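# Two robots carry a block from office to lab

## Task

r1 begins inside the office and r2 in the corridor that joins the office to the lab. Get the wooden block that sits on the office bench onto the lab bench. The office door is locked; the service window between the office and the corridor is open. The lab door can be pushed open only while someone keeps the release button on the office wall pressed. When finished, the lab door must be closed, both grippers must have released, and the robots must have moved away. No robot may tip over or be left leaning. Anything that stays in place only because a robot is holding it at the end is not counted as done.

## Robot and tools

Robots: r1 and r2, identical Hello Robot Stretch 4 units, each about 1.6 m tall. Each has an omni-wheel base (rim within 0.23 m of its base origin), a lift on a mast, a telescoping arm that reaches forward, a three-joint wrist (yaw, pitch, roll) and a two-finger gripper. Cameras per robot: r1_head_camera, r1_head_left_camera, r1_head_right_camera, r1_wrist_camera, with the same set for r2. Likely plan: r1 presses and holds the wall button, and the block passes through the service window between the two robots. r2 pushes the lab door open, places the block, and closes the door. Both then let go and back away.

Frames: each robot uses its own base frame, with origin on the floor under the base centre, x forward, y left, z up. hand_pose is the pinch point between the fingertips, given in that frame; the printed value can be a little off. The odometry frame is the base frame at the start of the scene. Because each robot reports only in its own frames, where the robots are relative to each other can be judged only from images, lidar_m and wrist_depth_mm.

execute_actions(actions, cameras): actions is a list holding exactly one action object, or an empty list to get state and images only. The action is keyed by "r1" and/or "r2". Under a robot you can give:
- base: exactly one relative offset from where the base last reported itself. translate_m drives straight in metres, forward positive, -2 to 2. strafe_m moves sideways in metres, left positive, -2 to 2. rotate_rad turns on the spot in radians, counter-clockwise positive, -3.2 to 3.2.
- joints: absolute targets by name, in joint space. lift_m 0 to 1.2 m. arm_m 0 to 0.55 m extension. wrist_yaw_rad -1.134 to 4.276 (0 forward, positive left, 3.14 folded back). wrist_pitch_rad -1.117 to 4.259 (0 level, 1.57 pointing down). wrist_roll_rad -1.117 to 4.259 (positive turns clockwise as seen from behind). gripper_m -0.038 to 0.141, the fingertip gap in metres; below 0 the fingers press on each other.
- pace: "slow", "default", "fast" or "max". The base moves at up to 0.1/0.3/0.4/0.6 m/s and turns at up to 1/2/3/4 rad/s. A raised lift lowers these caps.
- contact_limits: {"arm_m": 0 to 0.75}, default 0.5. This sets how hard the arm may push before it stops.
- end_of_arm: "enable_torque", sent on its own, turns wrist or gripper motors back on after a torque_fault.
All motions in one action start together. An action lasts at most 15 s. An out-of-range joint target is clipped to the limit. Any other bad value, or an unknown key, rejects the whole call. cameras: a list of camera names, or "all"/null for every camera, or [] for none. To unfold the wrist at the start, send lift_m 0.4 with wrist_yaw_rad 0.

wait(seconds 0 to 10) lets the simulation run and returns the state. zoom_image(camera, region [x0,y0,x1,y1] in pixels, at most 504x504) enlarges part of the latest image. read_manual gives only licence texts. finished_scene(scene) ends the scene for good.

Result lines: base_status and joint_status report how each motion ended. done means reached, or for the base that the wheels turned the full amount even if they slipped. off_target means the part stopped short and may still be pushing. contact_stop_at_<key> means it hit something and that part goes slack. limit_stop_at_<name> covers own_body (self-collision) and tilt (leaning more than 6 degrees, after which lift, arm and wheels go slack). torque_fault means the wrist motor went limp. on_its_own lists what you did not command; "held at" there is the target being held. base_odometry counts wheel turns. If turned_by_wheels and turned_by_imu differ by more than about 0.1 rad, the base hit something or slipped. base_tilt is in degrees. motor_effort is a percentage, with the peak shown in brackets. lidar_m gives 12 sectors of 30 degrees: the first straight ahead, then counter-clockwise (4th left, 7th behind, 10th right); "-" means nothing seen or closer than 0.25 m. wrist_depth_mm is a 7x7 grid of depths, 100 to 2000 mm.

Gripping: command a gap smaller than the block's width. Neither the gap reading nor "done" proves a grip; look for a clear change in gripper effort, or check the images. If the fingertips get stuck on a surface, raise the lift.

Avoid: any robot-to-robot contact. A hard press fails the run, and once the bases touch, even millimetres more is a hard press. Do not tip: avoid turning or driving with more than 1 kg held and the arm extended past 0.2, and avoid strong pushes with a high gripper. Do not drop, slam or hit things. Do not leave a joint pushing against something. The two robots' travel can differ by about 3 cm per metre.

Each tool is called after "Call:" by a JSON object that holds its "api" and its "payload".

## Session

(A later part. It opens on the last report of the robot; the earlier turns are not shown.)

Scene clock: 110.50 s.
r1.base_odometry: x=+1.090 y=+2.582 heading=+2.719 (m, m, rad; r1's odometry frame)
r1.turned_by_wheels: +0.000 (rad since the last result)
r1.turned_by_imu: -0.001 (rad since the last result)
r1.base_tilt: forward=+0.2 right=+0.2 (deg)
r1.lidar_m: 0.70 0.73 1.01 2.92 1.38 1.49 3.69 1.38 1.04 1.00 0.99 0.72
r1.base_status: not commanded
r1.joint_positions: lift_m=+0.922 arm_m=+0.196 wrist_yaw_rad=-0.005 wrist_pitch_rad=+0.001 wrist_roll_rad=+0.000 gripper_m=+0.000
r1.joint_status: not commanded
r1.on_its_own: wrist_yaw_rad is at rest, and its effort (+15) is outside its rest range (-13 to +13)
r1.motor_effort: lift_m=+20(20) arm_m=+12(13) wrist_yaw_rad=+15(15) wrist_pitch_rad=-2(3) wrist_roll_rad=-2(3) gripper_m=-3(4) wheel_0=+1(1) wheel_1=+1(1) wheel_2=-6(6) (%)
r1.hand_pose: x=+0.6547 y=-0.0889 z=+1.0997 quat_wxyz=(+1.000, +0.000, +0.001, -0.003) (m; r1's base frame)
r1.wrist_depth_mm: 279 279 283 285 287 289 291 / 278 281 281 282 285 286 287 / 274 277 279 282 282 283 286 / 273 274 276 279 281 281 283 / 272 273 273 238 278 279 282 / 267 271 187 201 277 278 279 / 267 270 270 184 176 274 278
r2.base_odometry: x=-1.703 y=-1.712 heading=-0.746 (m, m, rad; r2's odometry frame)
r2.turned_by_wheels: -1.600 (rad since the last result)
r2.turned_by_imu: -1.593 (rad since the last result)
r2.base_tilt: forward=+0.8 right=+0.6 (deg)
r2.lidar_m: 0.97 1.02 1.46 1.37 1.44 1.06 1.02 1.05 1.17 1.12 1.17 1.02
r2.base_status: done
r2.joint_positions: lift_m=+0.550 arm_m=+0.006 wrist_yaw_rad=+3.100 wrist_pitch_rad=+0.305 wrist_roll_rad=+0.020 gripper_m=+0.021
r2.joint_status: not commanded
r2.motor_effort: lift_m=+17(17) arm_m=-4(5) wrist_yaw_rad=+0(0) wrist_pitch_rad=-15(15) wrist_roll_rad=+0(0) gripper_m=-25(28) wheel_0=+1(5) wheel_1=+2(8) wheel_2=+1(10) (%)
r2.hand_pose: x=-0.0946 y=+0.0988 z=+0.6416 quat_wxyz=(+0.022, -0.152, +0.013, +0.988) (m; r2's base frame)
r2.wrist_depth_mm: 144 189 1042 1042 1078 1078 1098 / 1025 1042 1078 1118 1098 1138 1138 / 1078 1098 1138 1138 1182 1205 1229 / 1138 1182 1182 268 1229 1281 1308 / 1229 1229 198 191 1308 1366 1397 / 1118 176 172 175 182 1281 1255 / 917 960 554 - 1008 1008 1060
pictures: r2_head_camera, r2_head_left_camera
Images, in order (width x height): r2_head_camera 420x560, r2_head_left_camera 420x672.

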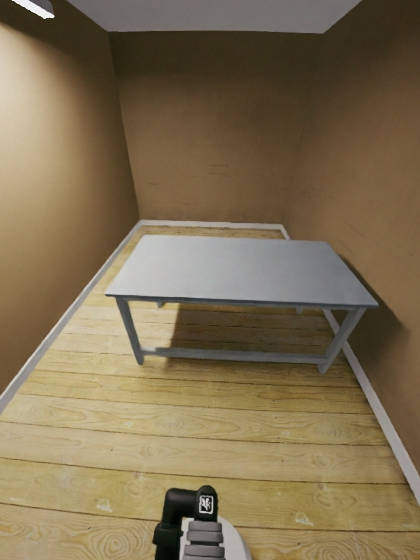

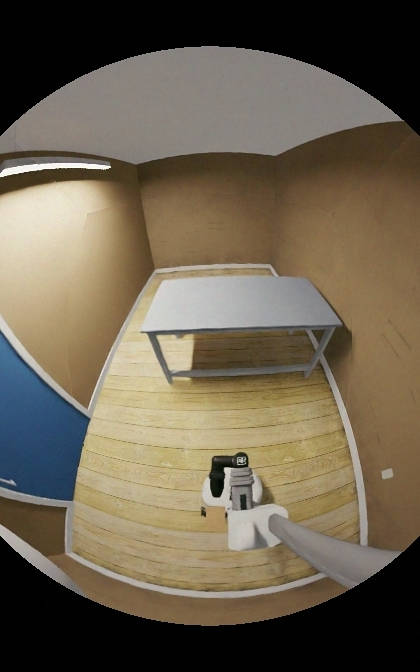

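Call:
{"api": "execute_actions", "payload": {"actions": [{"r1":{"base":{"translate_m":-0.3},"joints":{"arm_m":0.01}},"r2":{"base":{"translate_m":0.42},"joints":{"lift_m":0.79,"wrist_yaw_rad":0,"arm_m":0.375}}}], "cameras": ["r2_head_camera"]}}

Scene clock: 115.43 s.
r1.base_odometry: x=+1.364 y=+2.459 heading=+2.719 (m, m, rad; r1's odometry frame)
r1.turned_by_wheels: +0.000 (rad since the last result)
r1.turned_by_imu: -0.001 (rad since the last result)
r1.base_tilt: forward=+0.4 right=+0.3 (deg)
r1.lidar_m: 0.96 1.05 1.25 3.76 1.19 1.52 3.38 1.35 1.00 0.99 1.05 1.05
r1.base_status: done
r1.joint_positions: lift_m=+0.922 arm_m=+0.011 wrist_yaw_rad=+0.000 wrist_pitch_rad=+0.002 wrist_roll_rad=+0.000 gripper_m=+0.000
r1.joint_status: all done
r1.motor_effort: lift_m=+20(20) arm_m=-5(14) wrist_yaw_rad=+1(16) wrist_pitch_rad=-8(6) wrist_roll_rad=-2(1) gripper_m=-7(7) wheel_0=+0(5) wheel_1=-2(6) wheel_2=-1(9) (%)
r1.hand_pose: x=+0.4704 y=-0.0874 z=+1.0994 quat_wxyz=(+1.000, +0.000, +0.001, +0.000) (m; r1's base frame)
r1.wrist_depth_mm: 768 759 768 768 768 778 788 / 750 759 778 768 778 778 768 / 741 759 750 759 768 759 768 / 741 750 759 759 759 768 768 / 732 741 750 741 750 759 768 / 723 741 188 201 750 750 750 / 723 741 723 462 732 750 741
r2.base_odometry: x=-1.394 y=-1.997 heading=-0.746 (m, m, rad; r2's odometry frame)
r2.turned_by_wheels: +0.000 (rad since the last result)
r2.turned_by_imu: +0.001 (rad since the last result)
r2.base_tilt: forward=+0.8 right=+0.5 (deg)
r2.lidar_m: 0.55 0.59 0.79 1.38 1.45 1.52 1.45 1.51 1.18 1.12 0.79 0.57
r2.base_status: done
r2.joint_positions: lift_m=+0.790 arm_m=+0.374 wrist_yaw_rad=+0.001 wrist_pitch_rad=+0.305 wrist_roll_rad=+0.020 gripper_m=+0.021
r2.joint_status: all done
r2.motor_effort: lift_m=+23(23) arm_m=+5(6) wrist_yaw_rad=-2(10) wrist_pitch_rad=-15(15) wrist_roll_rad=+1(1) gripper_m=-24(27) wheel_0=+1(7) wheel_1=+2(8) wheel_2=-1(11) (%)
r2.hand_pose: x=+0.8203 y=-0.0873 z=+0.8812 quat_wxyz=(+0.988, +0.010, +0.152, -0.001) (m; r2's base frame)
r2.wrist_depth_mm: - - - - - 1921 1430 / - - - - - 1983 1397 / - - - - - 1983 1430 / 615 627 640 268 699 723 741 / 442 455 198 191 492 504 508 / 345 176 173 175 182 387 387 / 291 294 236 - 310 310 324
pictures: r2_head_camera
Images, in order (width x height): r2_head_camera 420x560.

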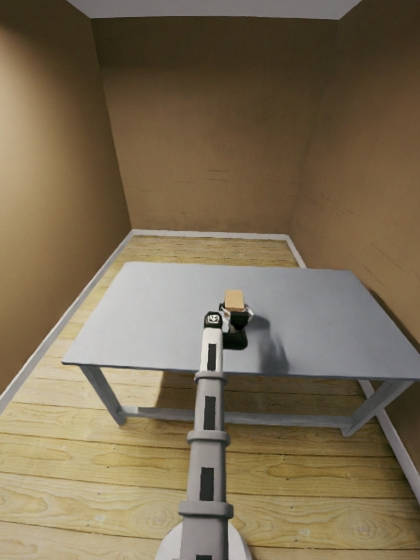

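Call:
{"api": "execute_actions", "payload": {"actions": [{"r2":{"joints":{"lift_m":0.711}}}], "cameras": []}}

Call:
{"api": "execute_actions", "payload": {"actions": [{"r2":{"joints":{"gripper_m":0.125}}}], "cameras": []}}

Call:
{"api": "execute_actions", "payload": {"actions": [{"r2":{"base":{"translate_m":-0.3},"joints":{"arm_m":0.01},"pace":"fast"}}], "cameras": ["r2_head_left_camera","r2_wrist_camera"]}}

Call:
{"api": "zoom_image", "payload": {"camera": "r2_head_left_camera", "region": [0,300,200,560]}}

Scene clock: 120.57 s.
r1.base_odometry: x=+1.364 y=+2.459 heading=+2.719 (m, m, rad; r1's odometry frame)
r1.turned_by_wheels: +0.000 (rad since the last result)
r1.turned_by_imu: -0.001 (rad since the last result)
r1.base_tilt: forward=+0.3 right=+0.3 (deg)
r1.lidar_m: 0.96 1.06 1.24 3.78 1.21 1.49 3.38 1.35 1.00 0.99 1.05 1.03
r1.base_status: not commanded
r1.joint_positions: lift_m=+0.922 arm_m=+0.011 wrist_yaw_rad=+0.000 wrist_pitch_rad=+0.002 wrist_roll_rad=+0.000 gripper_m=+0.000
r1.joint_status: not commanded
r1.motor_effort: lift_m=+20(20) arm_m=-5(5) wrist_yaw_rad=+1(1) wrist_pitch_rad=-5(7) wrist_roll_rad=-1(2) gripper_m=-8(7) wheel_0=+0(0) wheel_1=-2(2) wheel_2=-1(1) (%)
r1.hand_pose: x=+0.4704 y=-0.0874 z=+1.0994 quat_wxyz=(+1.000, +0.000, +0.001, +0.000) (m; r1's base frame)
r1.wrist_depth_mm: 750 759 778 768 768 778 778 / 750 759 768 768 778 788 778 / 759 759 750 759 768 768 778 / 741 741 750 768 759 759 768 / 732 741 741 750 759 750 759 / 750 732 189 201 750 750 759 / 732 741 732 462 750 741 750
r2.base_odometry: x=-1.394 y=-1.997 heading=-0.746 (m, m, rad; r2's odometry frame)
r2.turned_by_wheels: +0.000 (rad since the last result)
r2.turned_by_imu: +0.002 (rad since the last result)
r2.base_tilt: forward=+0.8 right=+0.6 (deg)
r2.lidar_m: 0.55 0.57 0.79 1.39 1.46 1.50 1.45 1.51 1.16 1.12 0.78 0.57
r2.base_status: not commanded
r2.joint_positions: lift_m=+0.711 arm_m=+0.374 wrist_yaw_rad=+0.001 wrist_pitch_rad=+0.305 wrist_roll_rad=+0.020 gripper_m=+0.021
r2.joint_status: all done
r2.motor_effort: lift_m=+16(20) arm_m=+4(5) wrist_yaw_rad=-1(2) wrist_pitch_rad=-15(15) wrist_roll_rad=+0(0) gripper_m=-26(26) wheel_0=+0(0) wheel_1=+1(2) wheel_2=-1(1) (%)
r2.hand_pose: x=+0.8203 y=-0.0873 z=+0.8027 quat_wxyz=(+0.988, +0.010, +0.152, -0.001) (m; r2's base frame)
r2.wrist_depth_mm: - - - - - 1983 1430 / - - - - - - 1397 / 647 668 691 - - 1756 1397 / 407 418 424 270 462 480 500 / 294 304 198 191 329 336 342 / 231 176 172 175 182 258 258 / 194 197 187 - 207 206 -
pictures: none
No camera images: the call's "cameras" was empty. Leave "cameras" out to get every camera's image.

Scene clock: 122.50 s.
r1.base_odometry: x=+1.364 y=+2.459 heading=+2.719 (m, m, rad; r1's odometry frame)
r1.turned_by_wheels: +0.000 (rad since the last result)
r1.turned_by_imu: -0.001 (rad since the last result)
r1.base_tilt: forward=+0.2 right=+0.4 (deg)
r1.lidar_m: 0.96 1.04 1.24 3.77 1.20 1.48 3.36 1.37 0.99 0.99 1.04 1.05
r1.base_status: not commanded
r1.joint_positions: lift_m=+0.922 arm_m=+0.011 wrist_yaw_rad=+0.000 wrist_pitch_rad=+0.002 wrist_roll_rad=+0.000 gripper_m=+0.000
r1.joint_status: not commanded
r1.motor_effort: lift_m=+20(20) arm_m=-5(5) wrist_yaw_rad=+1(1) wrist_pitch_rad=-4(6) wrist_roll_rad=-2(2) gripper_m=-7(7) wheel_0=+0(0) wheel_1=-2(1) wheel_2=-1(1) (%)
r1.hand_pose: x=+0.4704 y=-0.0874 z=+1.0994 quat_wxyz=(+1.000, +0.000, +0.001, +0.000) (m; r1's base frame)
r1.wrist_depth_mm: 750 759 768 768 778 788 788 / 750 768 759 768 768 778 788 / 741 759 759 778 768 768 768 / 750 750 759 759 750 768 768 / 732 750 741 741 750 759 759 / 723 741 188 202 768 750 759 / 723 741 741 466 732 759 750
r2.base_odometry: x=-1.394 y=-1.997 heading=-0.746 (m, m, rad; r2's odometry frame)
r2.turned_by_wheels: +0.000 (rad since the last result)
r2.turned_by_imu: +0.001 (rad since the last result)
r2.base_tilt: forward=+0.8 right=+0.6 (deg)
r2.lidar_m: 0.54 0.57 0.81 1.39 1.45 1.51 1.45 1.49 1.18 1.13 0.78 0.57
r2.base_status: not commanded
r2.joint_positions: lift_m=+0.711 arm_m=+0.374 wrist_yaw_rad=+0.000 wrist_pitch_rad=+0.303 wrist_roll_rad=+0.020 gripper_m=+0.125
r2.joint_status: all done
r2.motor_effort: lift_m=+16(16) arm_m=+5(5) wrist_yaw_rad=-1(1) wrist_pitch_rad=-7(14) wrist_roll_rad=+0(0) gripper_m=+5(25) wheel_0=+1(1) wheel_1=+2(2) wheel_2=-1(1) (%)
r2.hand_pose: x=+0.8205 y=-0.0873 z=+0.8034 quat_wxyz=(+0.989, +0.010, +0.151, -0.001) (m; r2's base frame)
r2.wrist_depth_mm: - - - - - 1921 1397 / - - - - - - 1430 / 668 691 - - - 1863 1397 / 415 424 439 285 473 488 508 / 298 306 226 204 334 342 347 / 234 223 190 191 203 260 262 / 198 198 202 - 216 209 -
pictures: none
No camera images: the call's "cameras" was empty. Leave "cameras" out to get every camera's image.

Scene clock: 124.57 s.
r1.base_odometry: x=+1.364 y=+2.459 heading=+2.719 (m, m, rad; r1's odometry frame)
r1.turned_by_wheels: +0.000 (rad since the last result)
r1.turned_by_imu: -0.001 (rad since the last result)
r1.base_tilt: forward=+0.2 right=+0.3 (deg)
r1.lidar_m: 0.96 1.06 1.25 3.77 1.17 1.51 3.37 1.36 0.98 1.00 1.04 1.04
r1.base_status: not commanded
r1.joint_positions: lift_m=+0.922 arm_m=+0.011 wrist_yaw_rad=+0.000 wrist_pitch_rad=+0.002 wrist_roll_rad=+0.000 gripper_m=+0.000
r1.joint_status: not commanded
r1.motor_effort: lift_m=+20(20) arm_m=-5(5) wrist_yaw_rad=+1(0) wrist_pitch_rad=-4(7) wrist_roll_rad=-3(2) gripper_m=-6(7) wheel_0=+0(0) wheel_1=-2(2) wheel_2=-1(1) (%)
r1.hand_pose: x=+0.4704 y=-0.0874 z=+1.0994 quat_wxyz=(+1.000, +0.000, +0.001, +0.000) (m; r1's base frame)
r1.wrist_depth_mm: 759 759 759 778 778 778 788 / 759 759 768 768 768 768 778 / 750 759 759 759 768 759 768 / 750 750 750 750 750 768 768 / 741 741 741 750 759 759 750 / 732 741 189 201 759 759 759 / 732 723 723 462 741 741 750
r2.base_odometry: x=-1.614 y=-1.793 heading=-0.746 (m, m, rad; r2's odometry frame)
r2.turned_by_wheels: +0.000 (rad since the last result)
r2.turned_by_imu: +0.002 (rad since the last result)
r2.base_tilt: forward=+0.8 right=+0.6 (deg)
r2.lidar_m: 0.85 0.88 1.45 1.39 1.40 1.19 1.14 1.20 1.17 1.12 1.18 0.89
r2.base_status: done
r2.joint_positions: lift_m=+0.711 arm_m=+0.011 wrist_yaw_rad=+0.000 wrist_pitch_rad=+0.302 wrist_roll_rad=+0.020 gripper_m=+0.125
r2.joint_status: all done
r2.motor_effort: lift_m=+16(16) arm_m=-5(7) wrist_yaw_rad=+1(2) wrist_pitch_rad=-8(7) wrist_roll_rad=+0(1) gripper_m=-3(1) wheel_0=+0(6) wheel_1=+0(6) wheel_2=-3(14) (%)
r2.hand_pose: x=+0.4571 y=-0.0875 z=+0.8035 quat_wxyz=(+0.989, +0.010, +0.151, -0.002) (m; r2's base frame)
r2.wrist_depth_mm: - - - - - 1983 1397 / - - - - - 1983 1397 / 683 691 723 759 809 878 976 / - 1430 683 683 691 699 707 / 1708 1618 1863 1921 1983 1808 1397 / 1366 1281 1336 1464 203 1537 1366 / 1160 1160 1229 - 1281 1205 1255
pictures: r2_head_left_camera, r2_wrist_camera
camera_calibration (this result's frames):
r2_wrist_camera: T_world_to_cam=[[-0.0299188, -0.999154, 0.0282223, -0.106953], [-0.322455, -0.0170774, -0.946431, 0.956336], [0.946112, -0.0374165, -0.321671, 0.0519017], [0, 0, 0, 1]] pos_world=[0.25607, -0.0885887, 0.924819]
Images, in order (width x height): r2_head_left_camera 420x672, r2_wrist_camera 616x392.

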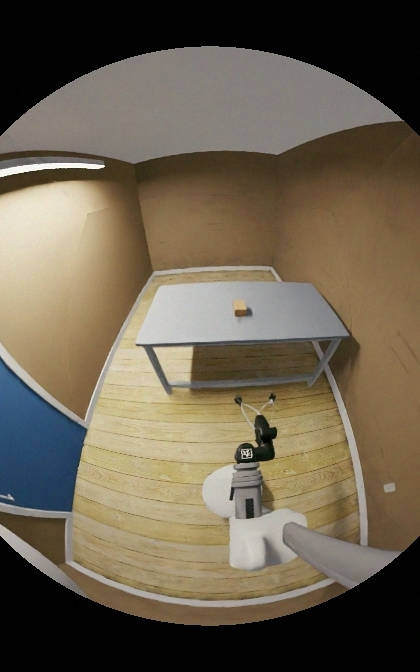

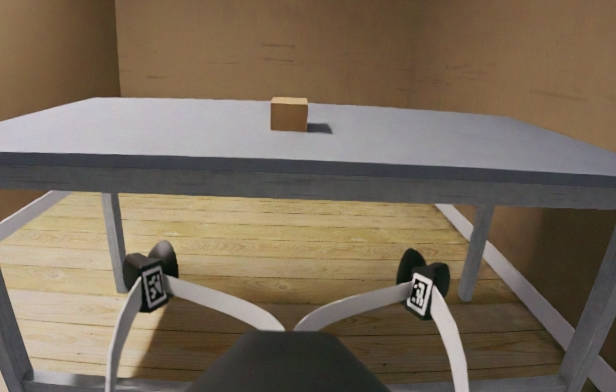

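Region (0, 300, 200, 560) of r2_head_left_camera's 420x672 image, scaled by 1.938, with more detail than that image has; it fills the left 388 columns of this view, and the rest is white.

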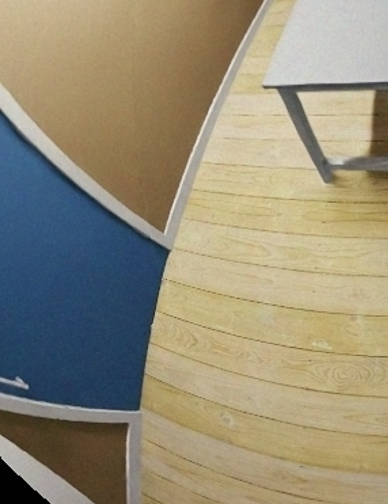

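Call:
{"api": "finished_scene", "payload": {"scene": 1}}

The scene is finished: the task was done.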